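# Two suction arms cap a large and a small box

## Task

Seat the large lid fully onto the large box and the small lid fully onto the small box, so that both stay in place without the robot holding them; then release the lids and move both tools away.

## Robot and tools

Robot: two arms, left_arm and right_arm, each ending in a vacuum tool (suction cup, rim 36 mm across) instead of fingers. The reported cup point is the centre of the cup rim when nothing touches it, and the cup points along that point's own +z axis. From roughly 4 cm behind the rim the tool body and its camera stick out up to about 9 cm sideways, so keep that clearance from boxes and the other arm.

Scene frame (used for all reported positions): origin on the table surface midway between the arms, +x out over the table, +y toward left_arm, +z up. The arm names do not correspond to the sides of any picture. Positions are in metres, orientations are quaternions in w,x,y,z order, velocities in m/s and rad/s. Printed positions can be slightly off, more so when the arm reaches far.

The 14-number row. Every command row has 14 numbers in [-1, 1], always covering both arms: left dx, dy, dz, rx, ry, rz, left suction, then right dx, dy, dz, rx, ry, rz, right suction. dx to rz are an offset (not a pose) from the cup point's measured pose, expressed in the cup point's own axes, not the scene frame. Scale: 1.0 equals 0.6 m of translation or 180 degrees of turn; rx, ry, rz form a single rotation vector. Suction: a value above 0.01 switches the vacuum on, 0.01 or less switches it off, and the setting persists. To keep a tool as it is, repeat its current suction value, since 0 is an explicit off.

execute_actions(actions): a list of actions, run in order. Each action is a table of 1 to 15 rows; each row lasts one 1/30 s step, and if the table is short its final row is repeated until 15 steps have passed. All rows of an action are offsets from the pose measured when that action began (for the first action, the last pose reported in this scene), not from the previous row. An empty list just returns state and images. Each step the commanded pose is clipped to within 70 mm and 16 degrees of the measured pose, so large offsets need several actions; after an action the arm goes on at most to its last clipped pose.

move(target, speed, blocking): target is one 14-number row as above, offsets measured from the pose in this scene's latest result that reports one. Each cup point travels straight toward its goal; both arms finish together, in 0.5 to 10 s (cut off at 10 s). speed is the top path speed in m/s, 0.002 to 0.5, default 0.25; rotation is capped at twice that in rad/s. Moves ignore obstacles and the other arm, may lag, stray, or overshoot speed (especially near a straight arm). Faster contact hits harder; aiming further past a contact presses harder. blocking=false returns after 0.5 s while the arm keeps going; then call wait or stop before sending new rows or moves. The result adds a move: line giving the ending (done, off_target, moving, held, fault), the limits that acted (paced = pose clipped; held = a check blocked steps, after which the arm may lunge), and each cup point's distance from its target.

wait(seconds): 0 to 10; arms hold their last command, a running move continues, returns early if it ends. stop(): brakes a running move to rest (needs room). zoom_image(camera, region): camera is cam_high (672x504), cam_left_wrist or cam_right_wrist (616x616, fisheye); region [x0, y0, x1, y1] in pixels from the top-left, at most 504 by 504. finished_scene(scene): ends the current scene, numbered from 1; irreversible, so call only once both lids are seated and both tools are clear.

Reading results: each arm's line shows end_effector_position, quaternion and velocities; "Hand target" lines show where the controller is now heading; step readings list positions at some steps, with HELD marking steps where an arm's command was held back. "pose unreachable" means the clearance check altered or blocked that arm's command. suction_measured near 0 means no seal; 0.83 or more means airtight; part_present turns 1 at 0.50 and back to 0 below 0.45. Camera calibration lines give K, distortion and world-to-camera transforms; they may be slightly off.

Grasping and releasing: turn suction on and press the rim flat onto a smooth, unbroken patch of the lid, away from edges, holes or seams. A held part sits up to about 12 mm nearer the tool than the cup point suggests, and vacuum alone can lift a resting part. To place: lower until the lid rests fully on its box, switch suction off, then retreat; the cup may still touch until the tool is 15 mm away. If the cup seals to the table, switch suction off to free it. Objects may get an occasional small push, so recheck poses.

Hazards: never push or knock anything off the table. Avoid arm-to-arm contact and hard pressing. A joint torque reaching its limit (waist and shoulder 45.5, elbow and forearm roll 27.3, wrist pitch and wrist roll 18.2 N m) causes a torque fault: the arm backs off, freezes 10 s and drops the rest of the call. Holding loads heats motors; MOTOR HOT appears from 65 °C and at 80 °C the arm is braked (OVER-TEMPERATURE FAULT). The robot keeps its last command while you think, so keep replies short when an arm is holding a lid. Prefer smooth, moderate-speed motions and set lids down gently.

Each tool is called after "Request:" as name([rows], argument=value, ...), one row to a line, values as JSON.

## Session

Request:
execute_actions(actions=[])

Scene clock: 0.00 s.
left_arm: end_effector_position=(+0.4319, +0.2821, +0.2429) suction_measured=0.00 part_present=0 end_effector_quat_wxyz=(-0.001, -0.237, +0.971, -0.001) end_effector_velocity=(-0.000, -0.001, -0.000) end_effector_angular_velocity=(-0.000, +0.001, -0.001) | right_arm: end_effector_position=(+0.3449, -0.2326, +0.2419) suction_measured=0.00 part_present=0 end_effector_quat_wxyz=(-0.003, +0.179, +0.984, -0.001) end_effector_velocity=(+0.000, -0.000, +0.000) end_effector_angular_velocity=(+0.001, -0.000, -0.001)
Joint positions: left_arm=[ 0.001 -0.262 -0.931 -0.002  1.195  1.834] | right_arm=[ 0.    -0.264 -0.927  0.     1.197  2.879]
Joint velocities: left_arm=[-0.001 -0.     0.001 -0.001  0.001  0.   ] | right_arm=[-0.001  0.    -0.001  0.001  0.    -0.   ]
Joint torques (N m, as the arm reports them, + toward a larger angle): no reading
Motor temperatures (°C, as the motors report them): left_arm=[33 36 36 37 41 36] | right_arm=[35 38 36 37 37 39]
Hand target (left_arm): +0.432, +0.282, +0.243; -0.001, -0.237, +0.971, -0.001
Hand target (right_arm): +0.345, -0.233, +0.242; -0.003, +0.179, +0.984, -0.001

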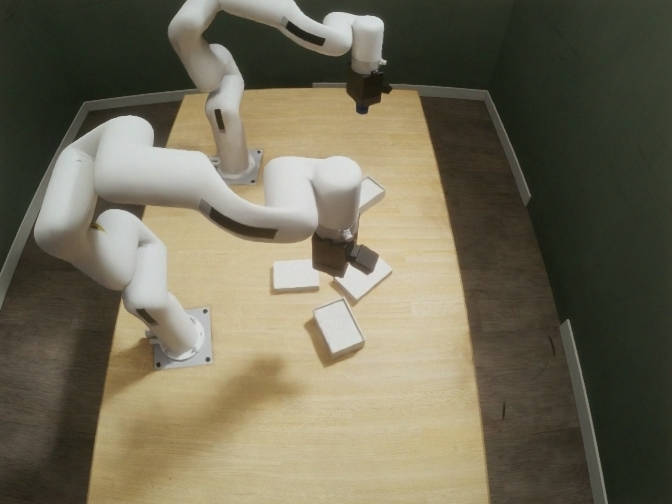

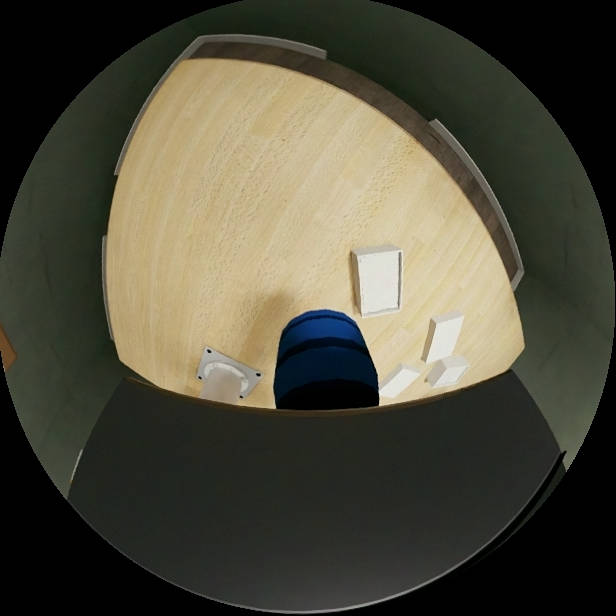

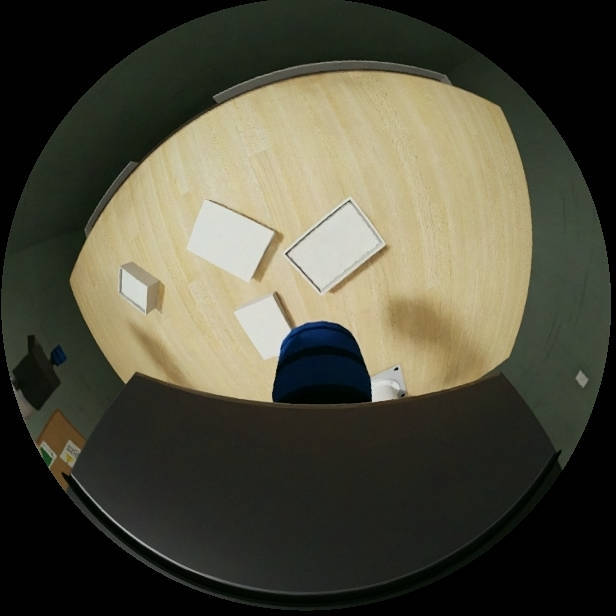

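Request:
zoom_image(camera="cam_right_wrist", region=[100, 170, 420, 380])

Request:
zoom_image(camera="cam_high", region=[250, 160, 430, 370])

Request:
zoom_image(camera="cam_left_wrist", region=[320, 220, 500, 410])

Region (100, 170, 420, 380) of cam_right_wrist's 616x616 image, scaled by 1.575, with more detail than that image has; it fills the top 331 rows of this view, and the rest is white.

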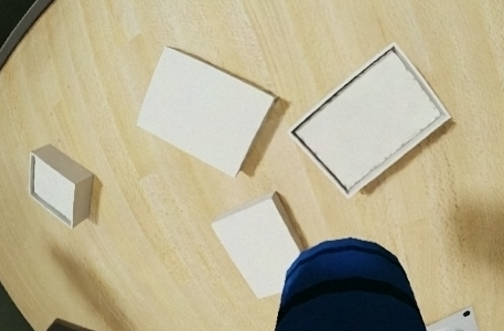

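Region (250, 160, 430, 370) of cam_high's 672x504 image, scaled by 2.400, with more detail than that image has; it fills the left 432 columns of this view, and the rest is white.

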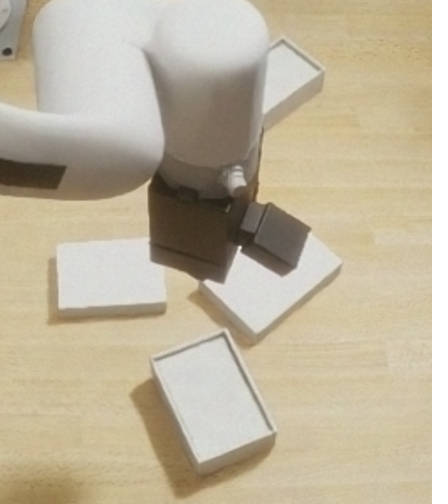

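Region (320, 220, 500, 410) of cam_left_wrist's 616x616 image, scaled by 2.653, with more detail than that image has; it fills the left 477 columns of this view, and the rest is white.

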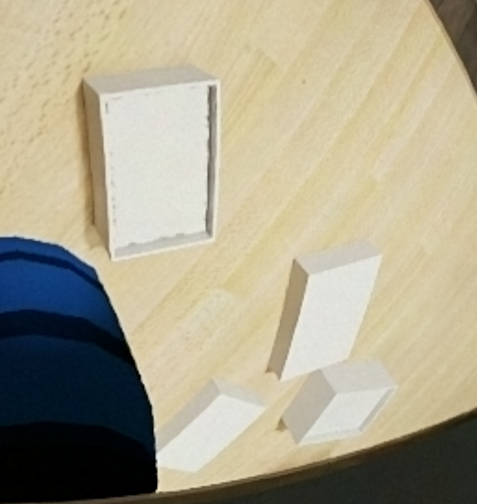

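Request:
move(target=[0.0857,-0.1973,0.155,0,0,-0.5756,0,-0.0263,-0.056,0.1533,0,0,-0.234,0], speed=0.35)

Scene clock: 7.07 s.
left_arm: end_effector_position=(+0.4407, +0.1535, +0.1499) suction_measured=0.00 part_present=0 end_effector_quat_wxyz=(+0.001, +0.910, -0.415, -0.001) end_effector_velocity=(-0.000, -0.001, -0.001) end_effector_angular_velocity=(+0.004, +0.001, +0.009) | right_arm: end_effector_position=(+0.3475, -0.2695, +0.1501) suction_measured=0.00 part_present=0 end_effector_quat_wxyz=(-0.003, -0.187, +0.982, +0.000) end_effector_velocity=(-0.000, -0.000, -0.001) end_effector_angular_velocity=(-0.001, +0.002, +0.004)
Joint positions: left_arm=[-0.299 -0.05  -0.871 -0.002  0.922 -0.273] | right_arm=[-0.093 -0.172 -0.742  0.     0.92   2.051]
Joint velocities: left_arm=[-0.003  0.003 -0.001  0.005 -0.    -0.015] | right_arm=[-0.     0.001  0.001 -0.001 -0.001 -0.003]
Joint torques (N m, as the arm reports them, + toward a larger angle): left_arm=[  0.95 -15.92 -15.37  -0.95  -0.83  -0.12] | right_arm=[ -1.65 -11.68 -20.47  -1.79  -1.35   0.52]
Motor temperatures (°C, as the motors report them): left_arm=[33 36 38 37 41 36] | right_arm=[35 38 38 37 37 39]
Hand target (left_arm): +0.441, +0.153, +0.150; +0.001, +0.910, -0.414, -0.001
Hand target (right_arm): +0.347, -0.270, +0.150; -0.003, -0.187, +0.982, +0.000
Off the commanded pose (left_arm): 0.000 m, 0 deg.
Off the commanded pose (right_arm): 0.000 m, 0 deg.
move: done
camera_calibration (this result's frames):
cam_left_wrist: T_world_to_cam=[[0.72215, 0.691395, 0.0217226, -0.423223], [0.600798, -0.642468, 0.475685, -0.218451], [0.342843, -0.330466, -0.879347, 0.11224], [0, 0, 0, 1]] pos_world=[0.398395, 0.189358, 0.211806]
cam_right_wrist: T_world_to_cam=[[0.392014, -0.919834, -0.0151888, -0.375101], [-0.835201, -0.36277, 0.413326, 0.151324], [-0.385701, -0.149344, -0.910457, 0.309822], [0, 0, 0, 1]] pos_world=[0.392929, -0.243865, 0.213836]

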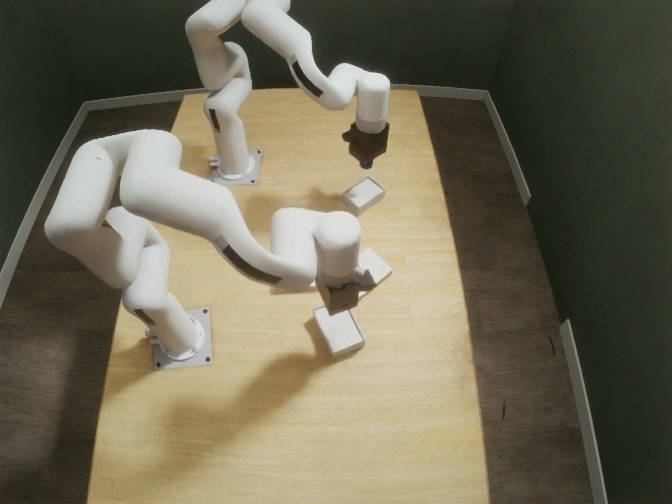

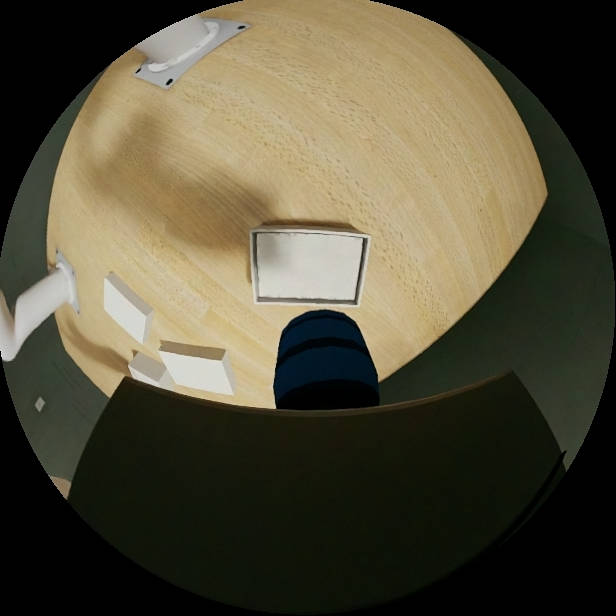

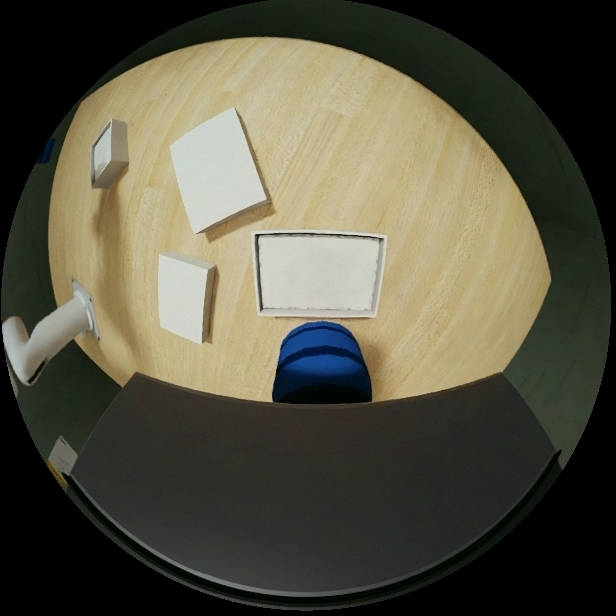

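Request:
zoom_image(camera="cam_right_wrist", region=[240, 215, 400, 335])

Request:
zoom_image(camera="cam_left_wrist", region=[230, 205, 390, 325])

Request:
zoom_image(camera="cam_right_wrist", region=[140, 95, 300, 355])

Region (240, 215, 400, 335) of cam_right_wrist's 616x616 image, scaled by 3.150, with more detail than that image has; it fills the top 378 rows of this view, and the rest is white.

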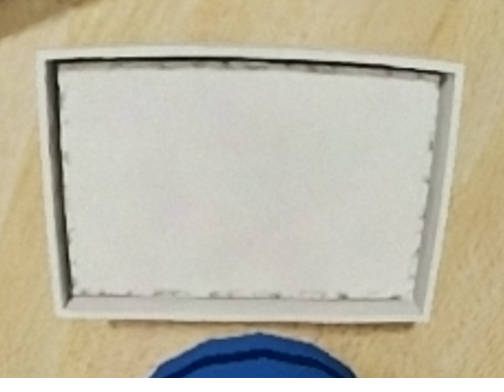

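Region (230, 205, 390, 325) of cam_left_wrist's 616x616 image, scaled by 3.150, with more detail than that image has; it fills the top 378 rows of this view, and the rest is white.

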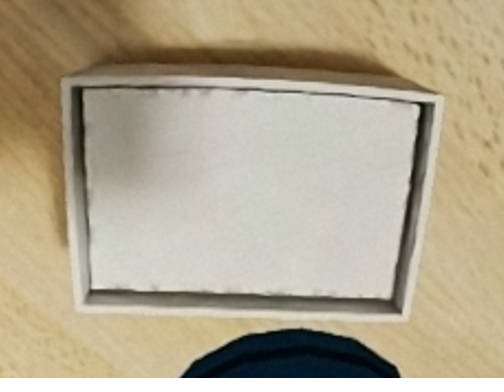

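Region (140, 95, 300, 355) of cam_right_wrist's 616x616 image, scaled by 1.938, with more detail than that image has; it fills the left 310 columns of this view, and the rest is white.

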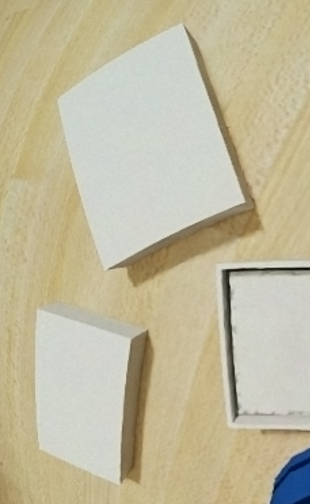

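Request:
zoom_image(camera="cam_high", region=[300, 290, 380, 370])

Request:
zoom_image(camera="cam_high", region=[330, 160, 400, 230])

Region (300, 290, 380, 370) of cam_high's 672x504 image, scaled by 6.300, with more detail than that image has.

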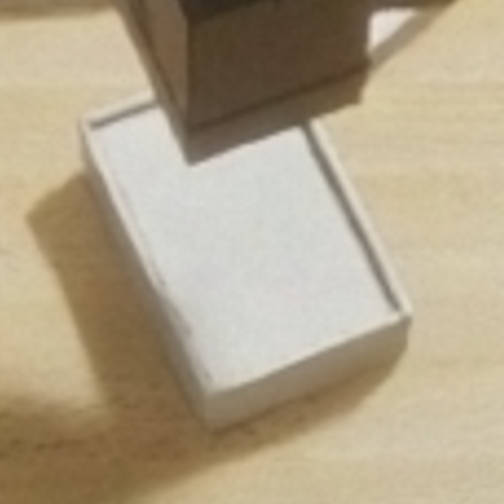

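Region (330, 160, 400, 230) of cam_high's 672x504 image, scaled by 7.200, with more detail than that image has.

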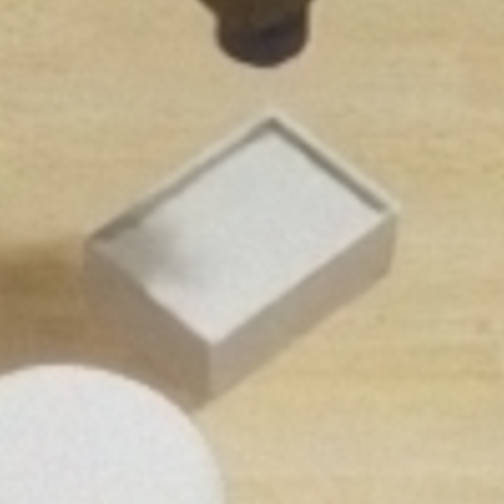

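Request:
move(target=[-0.1207,0.3257,0,0,0,0.2017,0,-0.197,0.1883,0.04,0,0,0.386,0], speed=0.35)

Request:
zoom_image(camera="cam_right_wrist", region=[230, 205, 410, 340])

Scene clock: 13.13 s.
left_arm: end_effector_position=(+0.2457, +0.0799, +0.1503) suction_measured=0.00 part_present=0 end_effector_quat_wxyz=(+0.001, +0.736, -0.677, -0.001) end_effector_velocity=(-0.002, -0.000, -0.000) end_effector_angular_velocity=(+0.001, +0.000, -0.004) | right_arm: end_effector_position=(+0.4162, -0.1217, +0.1260) suction_measured=0.00 part_present=0 end_effector_quat_wxyz=(-0.002, +0.406, +0.914, -0.002) end_effector_velocity=(+0.000, +0.001, -0.001) end_effector_angular_velocity=(-0.005, +0.004, -0.010)
Joint positions: left_arm=[-0.754 -0.516 -0.446 -0.002  0.964 -0.095] | right_arm=[ 0.198  0.188 -1.088  0.001  0.906  3.554]
Joint velocities: left_arm=[-0.005 -0.002  0.002  0.001  0.001 -0.002] | right_arm=[ 0.003  0.006 -0.006 -0.005  0.005  0.017]
Joint torques (N m, as the arm reports them, + toward a larger angle): left_arm=[  0.83  -7.85 -15.69  -1.16  -0.93  -0.12] | right_arm=[ -1.75 -17.06 -20.23  -1.98  -1.39   0.64]
Motor temperatures (°C, as the motors report them): left_arm=[33 36 39 37 41 36] | right_arm=[35 38 39 37 37 39]
Hand target (left_arm): +0.246, +0.080, +0.150; +0.001, +0.736, -0.677, -0.001
Hand target (right_arm): +0.416, -0.122, +0.126; -0.002, +0.406, +0.914, -0.002
Off the commanded pose (left_arm): 0.000 m, 0 deg.
Off the commanded pose (right_arm): 0.001 m, 0 deg.
move: done
camera_calibration (this result's frames):
cam_left_wrist: T_world_to_cam=[[0.991272, 0.130041, 0.0216772, -0.25284], [0.104138, -0.873188, 0.476128, -0.00836987], [0.0808443, -0.469715, -0.879109, 0.230634], [0, 0, 0, 1]] pos_world=[0.23286, 0.133903, 0.212218]
cam_right_wrist: T_world_to_cam=[[-0.723576, -0.690198, -0.00804792, 0.224899], [-0.631749, 0.657513, 0.410573, 0.312094], [-0.278085, 0.302165, -0.911792, 0.346809], [0, 0, 0, 1]] pos_world=[0.456339, -0.154775, 0.18989]

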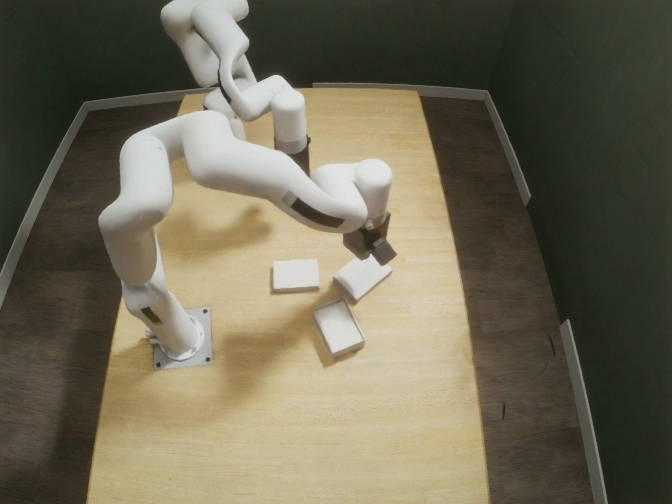

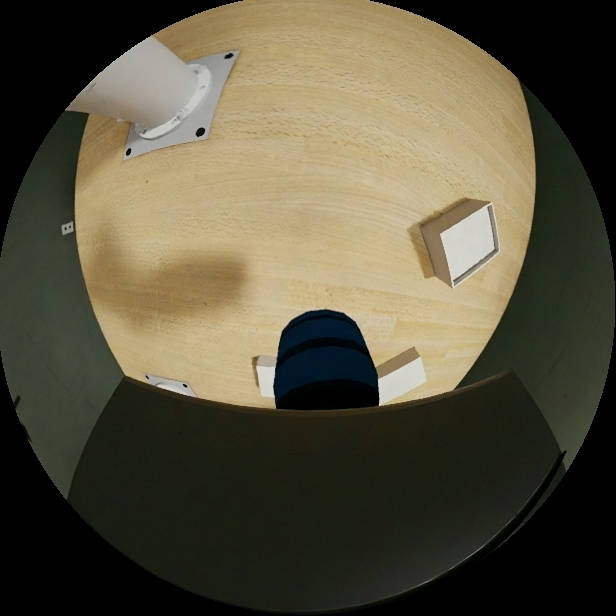

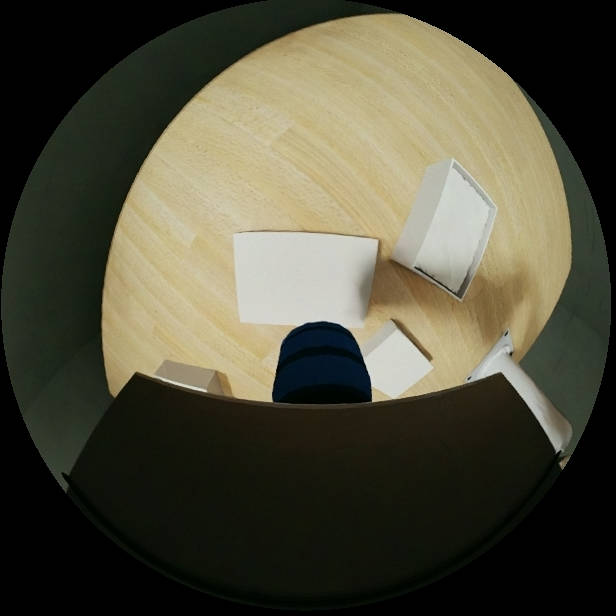

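Region (230, 205, 410, 340) of cam_right_wrist's 616x616 image, scaled by 2.800, with more detail than that image has; it fills the top 378 rows of this view, and the rest is white.

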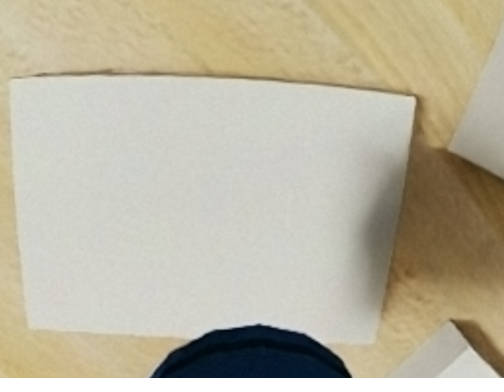

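Request:
zoom_image(camera="cam_right_wrist", region=[370, 145, 530, 315])

Request:
zoom_image(camera="cam_left_wrist", region=[400, 185, 520, 305])

Region (370, 145, 530, 315) of cam_right_wrist's 616x616 image, scaled by 2.965, with more detail than that image has; it fills the left 474 columns of this view, and the rest is white.

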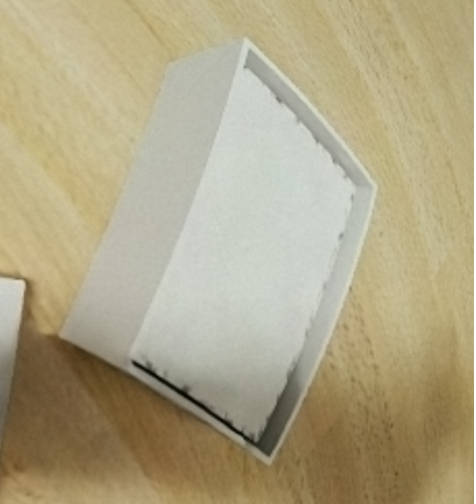

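Region (400, 185, 520, 305) of cam_left_wrist's 616x616 image, scaled by 4.200, with more detail than that image has.

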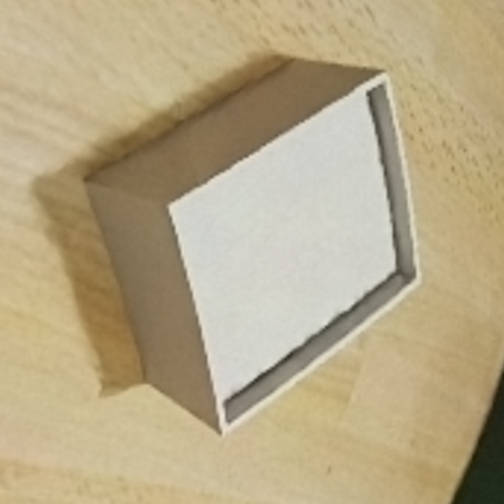

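Request:
move(target=[0,0,0,0,0,0,0,0.0043,0.013,0.1383,0,0,0.005,0], speed=0.2)

Request:
move(target=[0,0,0,0,0,0,0,0,0,0.025,0,0,0,1], speed=0.03)

Scene clock: 16.13 s.
left_arm: end_effector_position=(+0.2457, +0.0799, +0.1503) suction_measured=0.00 part_present=0 end_effector_quat_wxyz=(+0.001, +0.736, -0.677, -0.001) end_effector_velocity=(+0.001, -0.000, +0.001) end_effector_angular_velocity=(-0.002, -0.002, +0.001) | right_arm: end_effector_position=(+0.4203, -0.1146, +0.0437) suction_measured=0.00 part_present=0 end_effector_quat_wxyz=(-0.002, +0.413, +0.911, -0.002) end_effector_velocity=(-0.001, -0.000, -0.004) end_effector_angular_velocity=(-0.001, +0.005, -0.002)
Joint positions: left_arm=[-0.754 -0.516 -0.446 -0.002  0.964 -0.095] | right_arm=[ 0.209  0.356 -1.052  0.001  0.701  3.58 ]
Joint velocities: left_arm=[ 0.001 -0.002 -0.001 -0.    -0.     0.   ] | right_arm=[-0.     0.009 -0.     0.001 -0.004  0.   ]
Joint torques (N m, as the arm reports them, + toward a larger angle): left_arm=[  0.65  -7.83 -15.68  -0.79  -0.79  -0.06] | right_arm=[ -1.71 -18.38 -18.4   -1.85  -1.3    0.57]
Motor temperatures (°C, as the motors report them): left_arm=[33 36 39 37 41 36] | right_arm=[35 38 40 37 37 39]
Hand target (left_arm): +0.246, +0.080, +0.150; +0.001, +0.736, -0.677, -0.001
Hand target (right_arm): +0.420, -0.115, +0.043; -0.002, +0.413, +0.911, -0.002
Off the commanded pose (left_arm): 0.000 m, 0 deg.
Off the commanded pose (right_arm): 0.001 m, 0 deg.
move: done
camera_calibration (this result's frames):
cam_left_wrist: T_world_to_cam=[[0.991272, 0.130039, 0.0216774, -0.25284], [0.104137, -0.873188, 0.476129, -0.00836999], [0.0808439, -0.469716, -0.879108, 0.230634], [0, 0, 0, 1]] pos_world=[0.232859, 0.133903, 0.212219]
cam_right_wrist: T_world_to_cam=[[-0.734333, -0.678733, -0.00876988, 0.237961], [-0.621682, 0.667309, 0.410134, 0.340707], [-0.272519, 0.306627, -0.911983, 0.268895], [0, 0, 0, 1]] pos_world=[0.459833, -0.148295, 0.107579]

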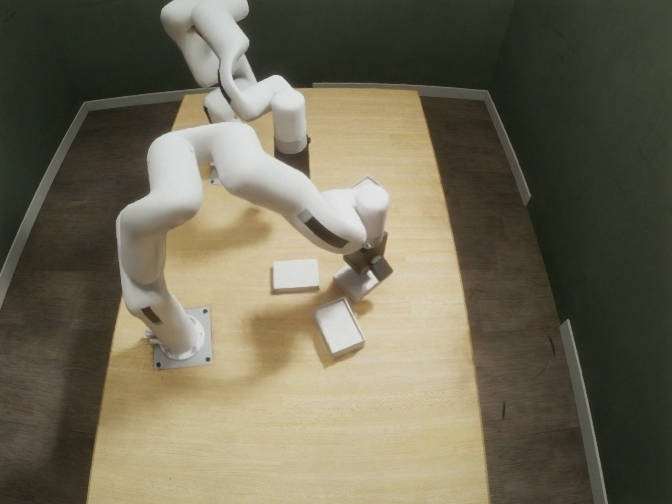

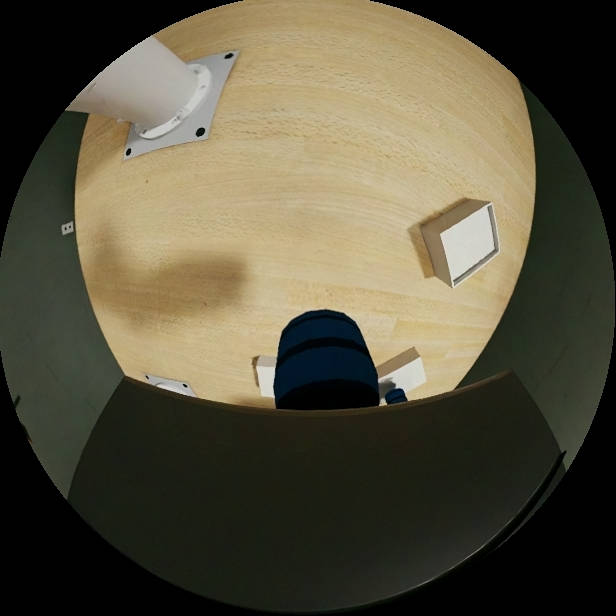

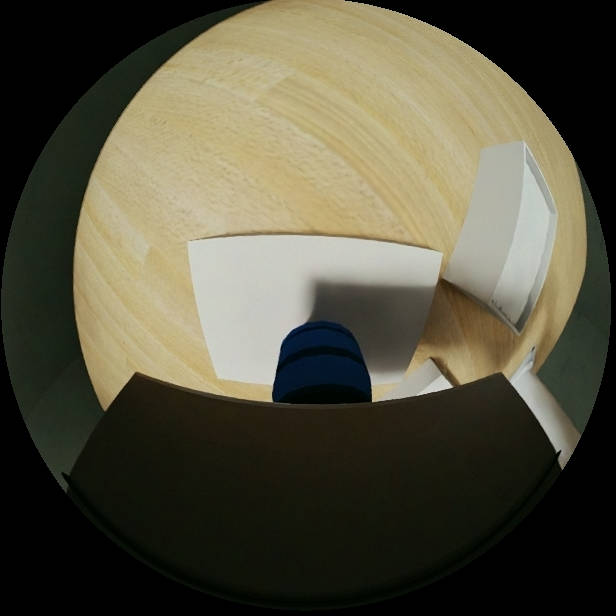

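Scene clock: 16.97 s.
left_arm: end_effector_position=(+0.2457, +0.0799, +0.1503) suction_measured=0.00 part_present=0 end_effector_quat_wxyz=(+0.001, +0.736, -0.677, -0.001) end_effector_velocity=(+0.000, -0.000, +0.001) end_effector_angular_velocity=(-0.002, -0.002, +0.000) | right_arm: end_effector_position=(+0.4203, -0.1146, +0.0290) suction_measured=0.00 part_present=0 end_effector_quat_wxyz=(-0.002, +0.413, +0.911, -0.002) end_effector_velocity=(+0.001, +0.000, -0.001) end_effector_angular_velocity=(+0.001, -0.003, -0.001)
Joint positions: left_arm=[-0.754 -0.516 -0.446 -0.002  0.964 -0.095] | right_arm=[ 0.209  0.387 -1.048  0.001  0.665  3.579]
Joint velocities: left_arm=[-0.    -0.002  0.001 -0.    -0.001 -0.   ] | right_arm=[-0.001  0.003 -0.001 -0.    -0.005  0.001]
Joint torques (N m, as the arm reports them, + toward a larger angle): left_arm=[  0.02  -7.19 -15.97  -0.85  -0.64   0.06] | right_arm=[ -1.71 -18.63 -17.91  -1.77  -1.21   0.62]
Motor temperatures (°C, as the motors report them): left_arm=[33 36 39 37 41 36] | right_arm=[35 38 40 37 37 39]
Hand target (left_arm): +0.246, +0.080, +0.150; +0.001, +0.736, -0.677, -0.001
Hand target (right_arm): +0.420, -0.115, +0.029; -0.002, +0.413, +0.911, -0.002
Off the commanded pose (left_arm): 0.000 m, 0 deg.
Off the commanded pose (right_arm): 0.000 m, 0 deg.
move: done
camera_calibration (this result's frames):
cam_left_wrist: T_world_to_cam=[[0.991272, 0.130039, 0.0216772, -0.25284], [0.104137, -0.873188, 0.476129, -0.00836994], [0.0808437, -0.469715, -0.879108, 0.230634], [0, 0, 0, 1]] pos_world=[0.232859, 0.133903, 0.212219]
cam_right_wrist: T_world_to_cam=[[-0.734334, -0.67873, -0.00890276, 0.237863], [-0.621736, 0.667292, 0.41008, 0.346781], [-0.272392, 0.306671, -0.912006, 0.25541], [0, 0, 0, 1]] pos_world=[0.459849, -0.148286, 0.0928451]

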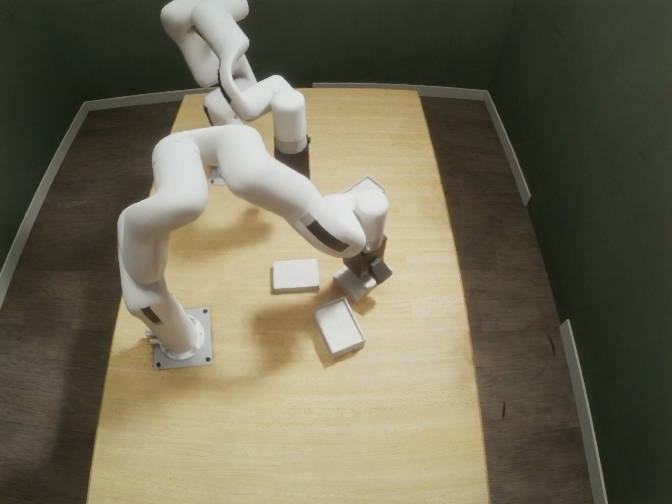

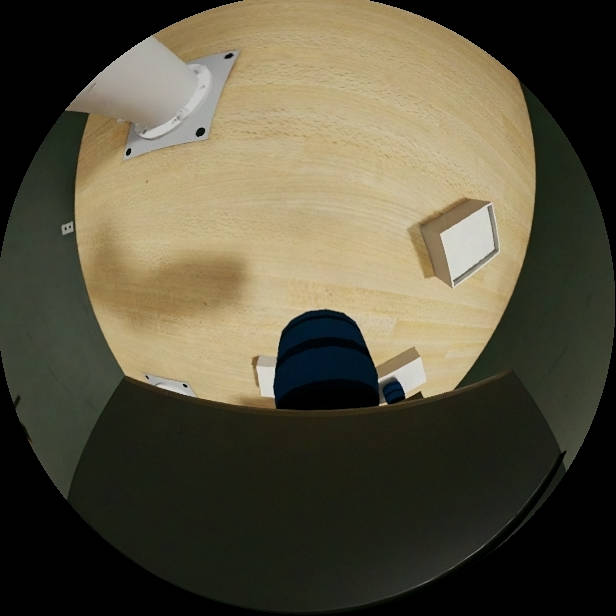

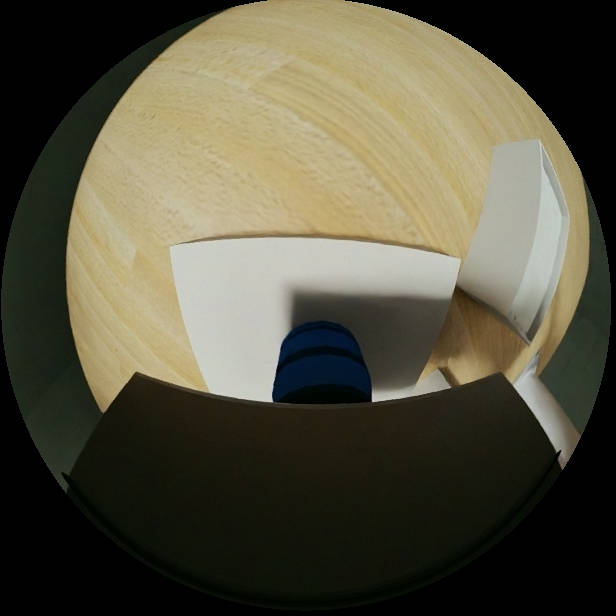

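Request:
move(target=[0,0,0,0,0,0,0,0,0,0.008,0,0,0,1], speed=0.02)

Scene clock: 17.80 s.
left_arm: end_effector_position=(+0.2457, +0.0799, +0.1503) suction_measured=0.00 part_present=0 end_effector_quat_wxyz=(+0.001, +0.736, -0.677, -0.001) end_effector_velocity=(+0.000, -0.001, +0.001) end_effector_angular_velocity=(-0.003, -0.002, +0.000) | right_arm: end_effector_position=(+0.4202, -0.1146, +0.0243) suction_measured=0.93 part_present=1 end_effector_quat_wxyz=(-0.002, +0.413, +0.911, -0.002) end_effector_velocity=(+0.001, +0.001, -0.001) end_effector_angular_velocity=(+0.001, -0.003, +0.002)
Joint positions: left_arm=[-0.754 -0.516 -0.446 -0.002  0.964 -0.095] | right_arm=[ 0.209  0.398 -1.047  0.001  0.654  3.579]
Joint velocities: left_arm=[-0.    -0.002 -0.001 -0.001 -0.     0.   ] | right_arm=[ 0.001  0.003 -0.001 -0.    -0.005 -0.001]
Joint torques (N m, as the arm reports them, + toward a larger angle): left_arm=[  0.96  -6.76 -15.69  -1.37  -0.73  -0.06] | right_arm=[ -1.79 -18.58 -17.98  -1.94  -1.34   0.59]
Motor temperatures (°C, as the motors report them): left_arm=[33 36 40 37 41 36] | right_arm=[35 38 40 37 37 39]
Hand target (left_arm): +0.246, +0.080, +0.150; +0.001, +0.736, -0.677, -0.001
Hand target (right_arm): +0.420, -0.115, +0.024; -0.002, +0.413, +0.911, -0.002
Off the commanded pose (left_arm): 0.000 m, 0 deg.
Off the commanded pose (right_arm): 0.000 m, 0 deg.
move: done
camera_calibration (this result's frames):
cam_left_wrist: T_world_to_cam=[[0.991272, 0.13004, 0.0216772, -0.25284], [0.104137, -0.873188, 0.476129, -0.00836997], [0.0808438, -0.469715, -0.879108, 0.230634], [0, 0, 0, 1]] pos_world=[0.232859, 0.133903, 0.212219]
cam_right_wrist: T_world_to_cam=[[-0.734337, -0.678728, -0.00876693, 0.23777], [-0.621679, 0.667316, 0.410127, 0.348655], [-0.272515, 0.306622, -0.911986, 0.251188], [0, 0, 0, 1]] pos_world=[0.459808, -0.148302, 0.0881716]

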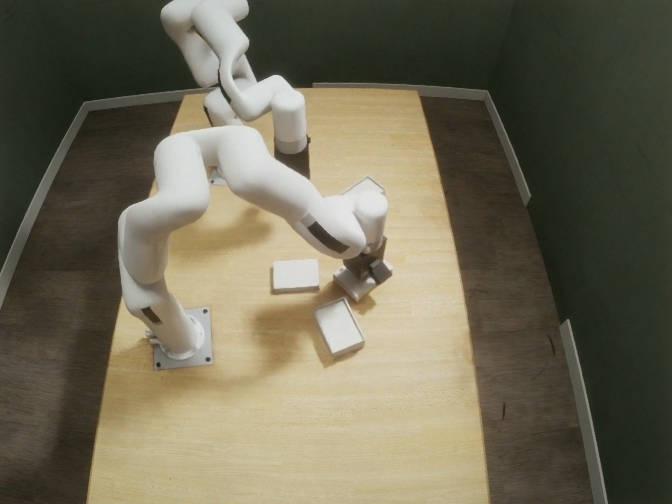

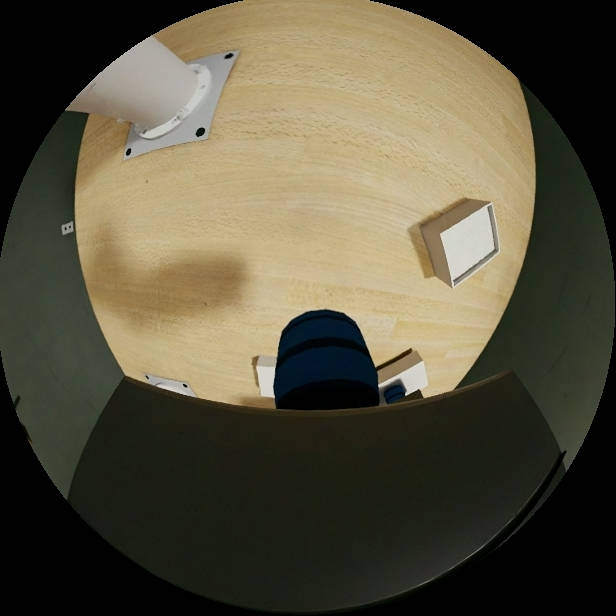

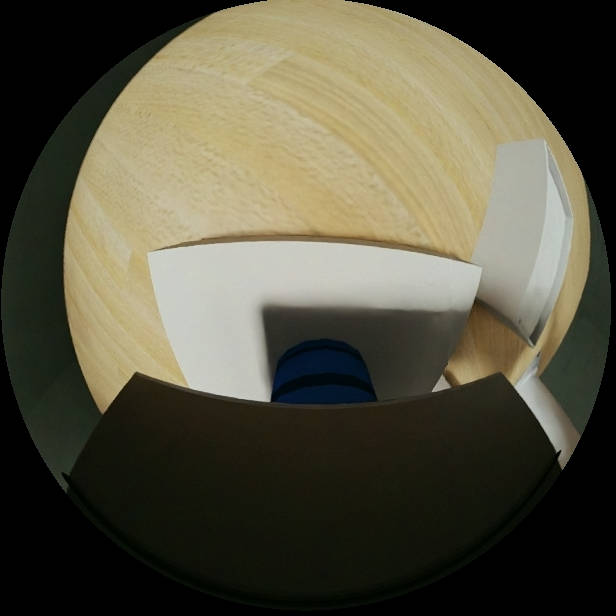

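Check whether the box was nudged.

Request:
zoom_image(camera="cam_high", region=[300, 290, 380, 370])

Request:
zoom_image(camera="cam_right_wrist", region=[130, 210, 500, 400])

Region (300, 290, 380, 370) of cam_high's 672x504 image, scaled by 6.300, with more detail than that image has.

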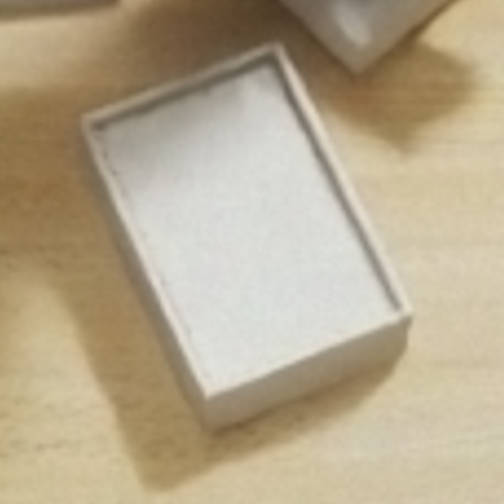

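Region (130, 210, 500, 400) of cam_right_wrist's 616x616 image, scaled by 1.362, with more detail than that image has; it fills the top 259 rows of this view, and the rest is white.

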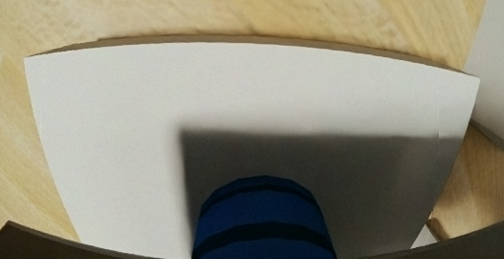

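Request:
move(target=[0,0,0,0,0,0,0,0,0,-0.095,0,0,0,1], speed=0.15)

Request:
move(target=[0.18,0.015,0,0,0,0,0,-0.1165,-0.2848,0.015,0,0,-0.3961,1], speed=0.3)

Request:
zoom_image(camera="cam_right_wrist", region=[140, 170, 490, 300])

Scene clock: 19.60 s.
left_arm: end_effector_position=(+0.2457, +0.0799, +0.1503) suction_measured=0.00 part_present=0 end_effector_quat_wxyz=(+0.001, +0.736, -0.677, -0.001) end_effector_velocity=(+0.000, -0.000, +0.000) end_effector_angular_velocity=(-0.000, -0.000, -0.000) | right_arm: end_effector_position=(+0.4201, -0.1147, +0.0806) suction_measured=0.94 part_present=1 end_effector_quat_wxyz=(-0.002, +0.413, +0.911, -0.002) end_effector_velocity=(+0.001, -0.000, +0.003) end_effector_angular_velocity=(-0.000, -0.001, -0.001)
Joint positions: left_arm=[-0.754 -0.516 -0.446 -0.002  0.964 -0.095] | right_arm=[ 0.209  0.283 -1.072  0.001  0.795  3.58 ]
Joint velocities: left_arm=[ 0.     0.001 -0.001  0.    -0.     0.   ] | right_arm=[-0.001 -0.005 -0.003 -0.001  0.007  0.001]
Joint torques (N m, as the arm reports them, + toward a larger angle): left_arm=[  0.13  -7.3  -15.65  -1.15  -0.79  -0.27] | right_arm=[ -1.75 -18.08 -19.45  -1.84  -1.4    0.53]
Motor temperatures (°C, as the motors report them): left_arm=[33 36 40 37 41 36] | right_arm=[35 38 40 37 37 39]
Hand target (left_arm): +0.246, +0.080, +0.150; +0.001, +0.736, -0.677, -0.001
Hand target (right_arm): +0.420, -0.115, +0.081; -0.002, +0.413, +0.911, -0.002
Off the commanded pose (left_arm): 0.000 m, 0 deg.
Off the commanded pose (right_arm): 0.001 m, 0 deg.
move: done
camera_calibration (this result's frames):
cam_left_wrist: T_world_to_cam=[[0.991272, 0.13004, 0.0216773, -0.25284], [0.104137, -0.873188, 0.476129, -0.00837001], [0.0808439, -0.469715, -0.879108, 0.230634], [0, 0, 0, 1]] pos_world=[0.232859, 0.133903, 0.212219]
cam_right_wrist: T_world_to_cam=[[-0.734334, -0.678741, -0.00801534, 0.238042], [-0.621372, 0.667419, 0.410424, 0.325363], [-0.273222, 0.306369, -0.911859, 0.302802], [0, 0, 0, 1]] pos_world=[0.459706, -0.148353, 0.144484]

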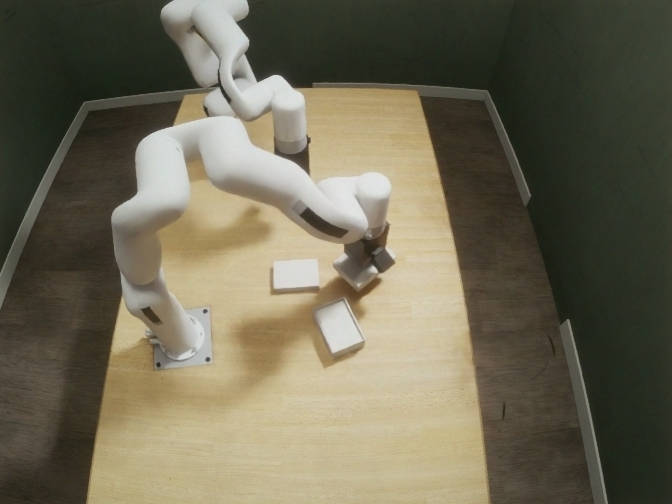

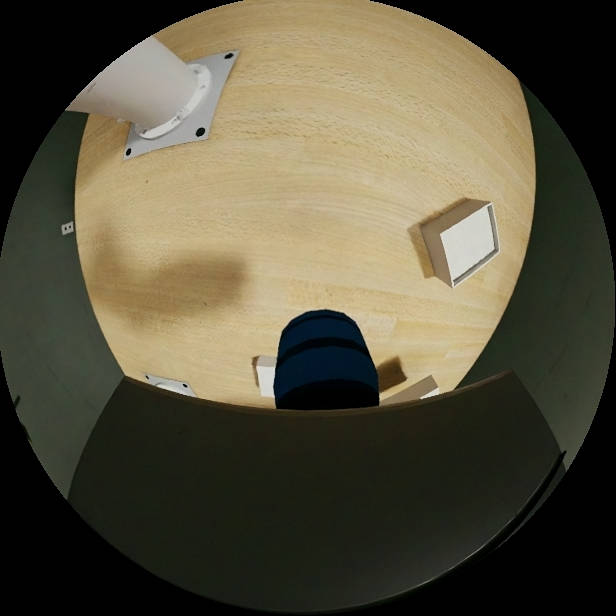

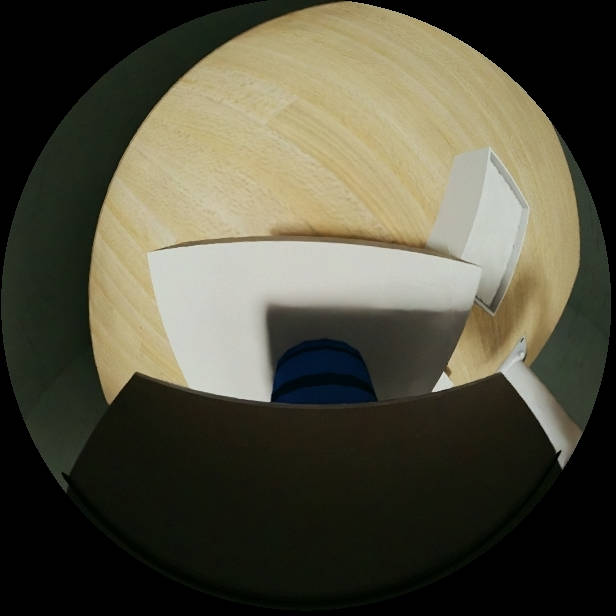

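Scene clock: 22.23 s.
left_arm: end_effector_position=(+0.2457, -0.0284, +0.1501) suction_measured=0.00 part_present=0 end_effector_quat_wxyz=(+0.001, +0.736, -0.677, -0.001) end_effector_velocity=(-0.000, -0.001, -0.000) end_effector_angular_velocity=(+0.000, +0.000, -0.002) | right_arm: end_effector_position=(+0.3373, -0.2790, +0.0717) suction_measured=0.94 part_present=1 end_effector_quat_wxyz=(-0.003, -0.195, +0.981, +0.000) end_effector_velocity=(-0.000, -0.001, +0.000) end_effector_angular_velocity=(+0.006, -0.001, +0.009)
Joint positions: left_arm=[-0.948 -0.192 -0.72  -0.002  0.914 -0.29 ] | right_arm=[-0.115 -0.045 -0.614 -0.     0.664  2.013]
Joint velocities: left_arm=[-0.001  0.002 -0.002 -0.    -0.001  0.001] | right_arm=[-0.006 -0.002  0.002  0.01  -0.001 -0.023]
Joint torques (N m, as the arm reports them, + toward a larger angle): left_arm=[ -0.06 -13.63 -15.19  -0.8   -0.65  -0.03] | right_arm=[ -1.61 -12.3  -18.09  -1.76  -1.32   0.76]
Motor temperatures (°C, as the motors report them): left_arm=[33 36 40 37 41 36] | right_arm=[35 39 40 37 37 39]
Hand target (left_arm): +0.246, -0.028, +0.150; +0.001, +0.736, -0.677, -0.001
Hand target (right_arm): +0.337, -0.279, +0.072; -0.003, -0.195, +0.981, +0.001
Off the commanded pose (left_arm): 0.000 m, 0 deg.
Off the commanded pose (right_arm): 0.001 m, 0 deg.
move: done
camera_calibration (this result's frames):
cam_left_wrist: T_world_to_cam=[[0.991249, 0.130162, 0.0219799, -0.238744], [0.104143, -0.873428, 0.475688, -0.102734], [0.0811143, -0.469236, -0.87934, 0.179534], [0, 0, 0, 1]] pos_world=[0.23279, 0.0255888, 0.211988]
cam_right_wrist: T_world_to_cam=[[0.406663, -0.913454, -0.0150908, -0.384197], [-0.829433, -0.376081, 0.413042, 0.166042], [-0.38297, -0.155452, -0.910587, 0.230471], [0, 0, 0, 1]] pos_world=[0.382223, -0.252674, 0.135484]

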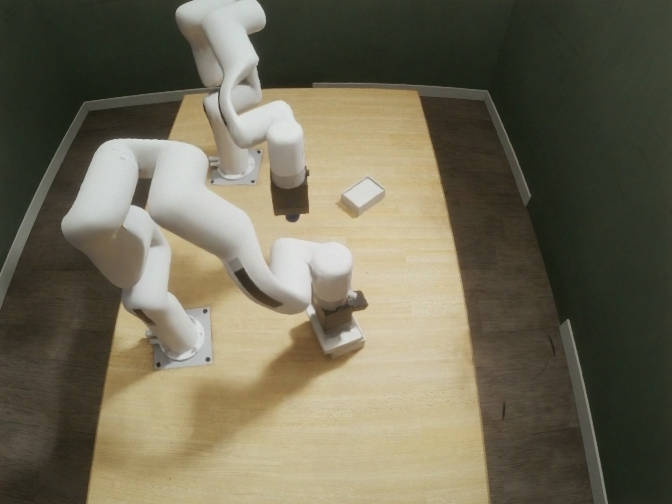

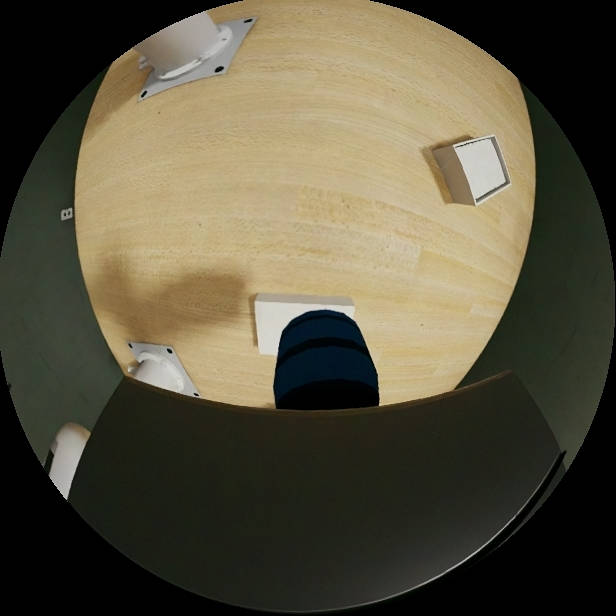

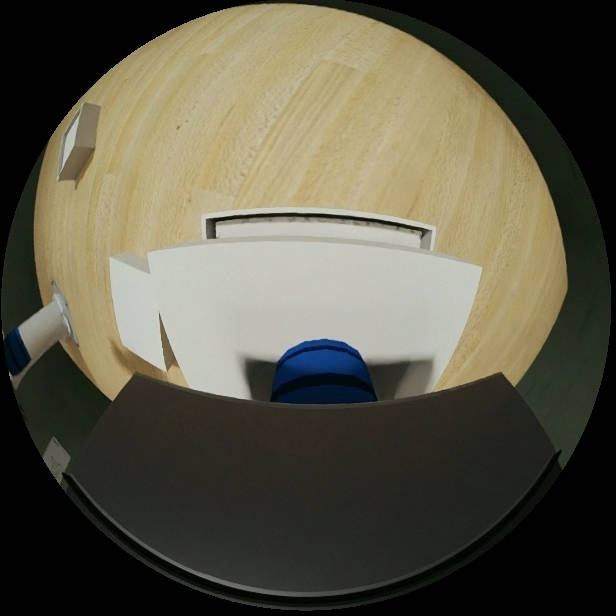

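Region (140, 170, 490, 300) of cam_right_wrist's 616x616 image, scaled by 1.440, with more detail than that image has; it fills the top 187 rows of this view, and the rest is white.

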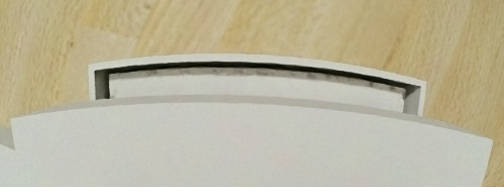

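Request:
zoom_image(camera="cam_right_wrist", region=[140, 195, 240, 275])

Request:
zoom_image(camera="cam_right_wrist", region=[395, 205, 495, 285])

Request:
zoom_image(camera="cam_right_wrist", region=[270, 195, 350, 255])

Region (140, 195, 240, 275) of cam_right_wrist's 616x616 image, scaled by 5.040, with more detail than that image has; it fills the top 403 rows of this view, and the rest is white.

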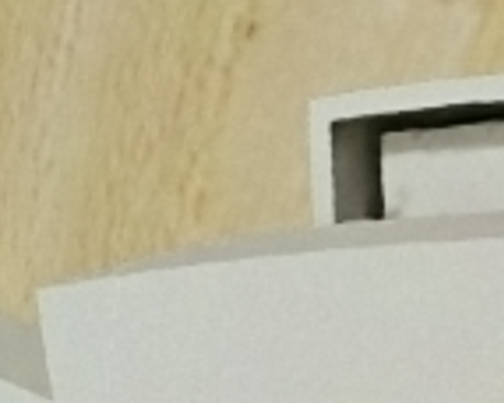

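Region (395, 205, 495, 285) of cam_right_wrist's 616x616 image, scaled by 5.040, with more detail than that image has; it fills the top 403 rows of this view, and the rest is white.

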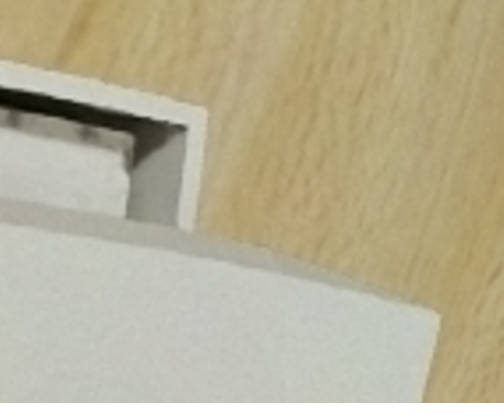

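Region (270, 195, 350, 255) of cam_right_wrist's 616x616 image, scaled by 6.300, with more detail than that image has; it fills the top 378 rows of this view, and the rest is white.

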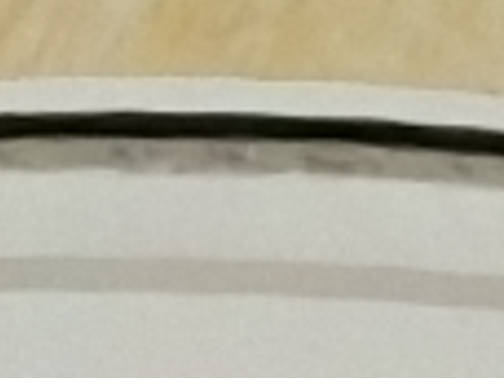

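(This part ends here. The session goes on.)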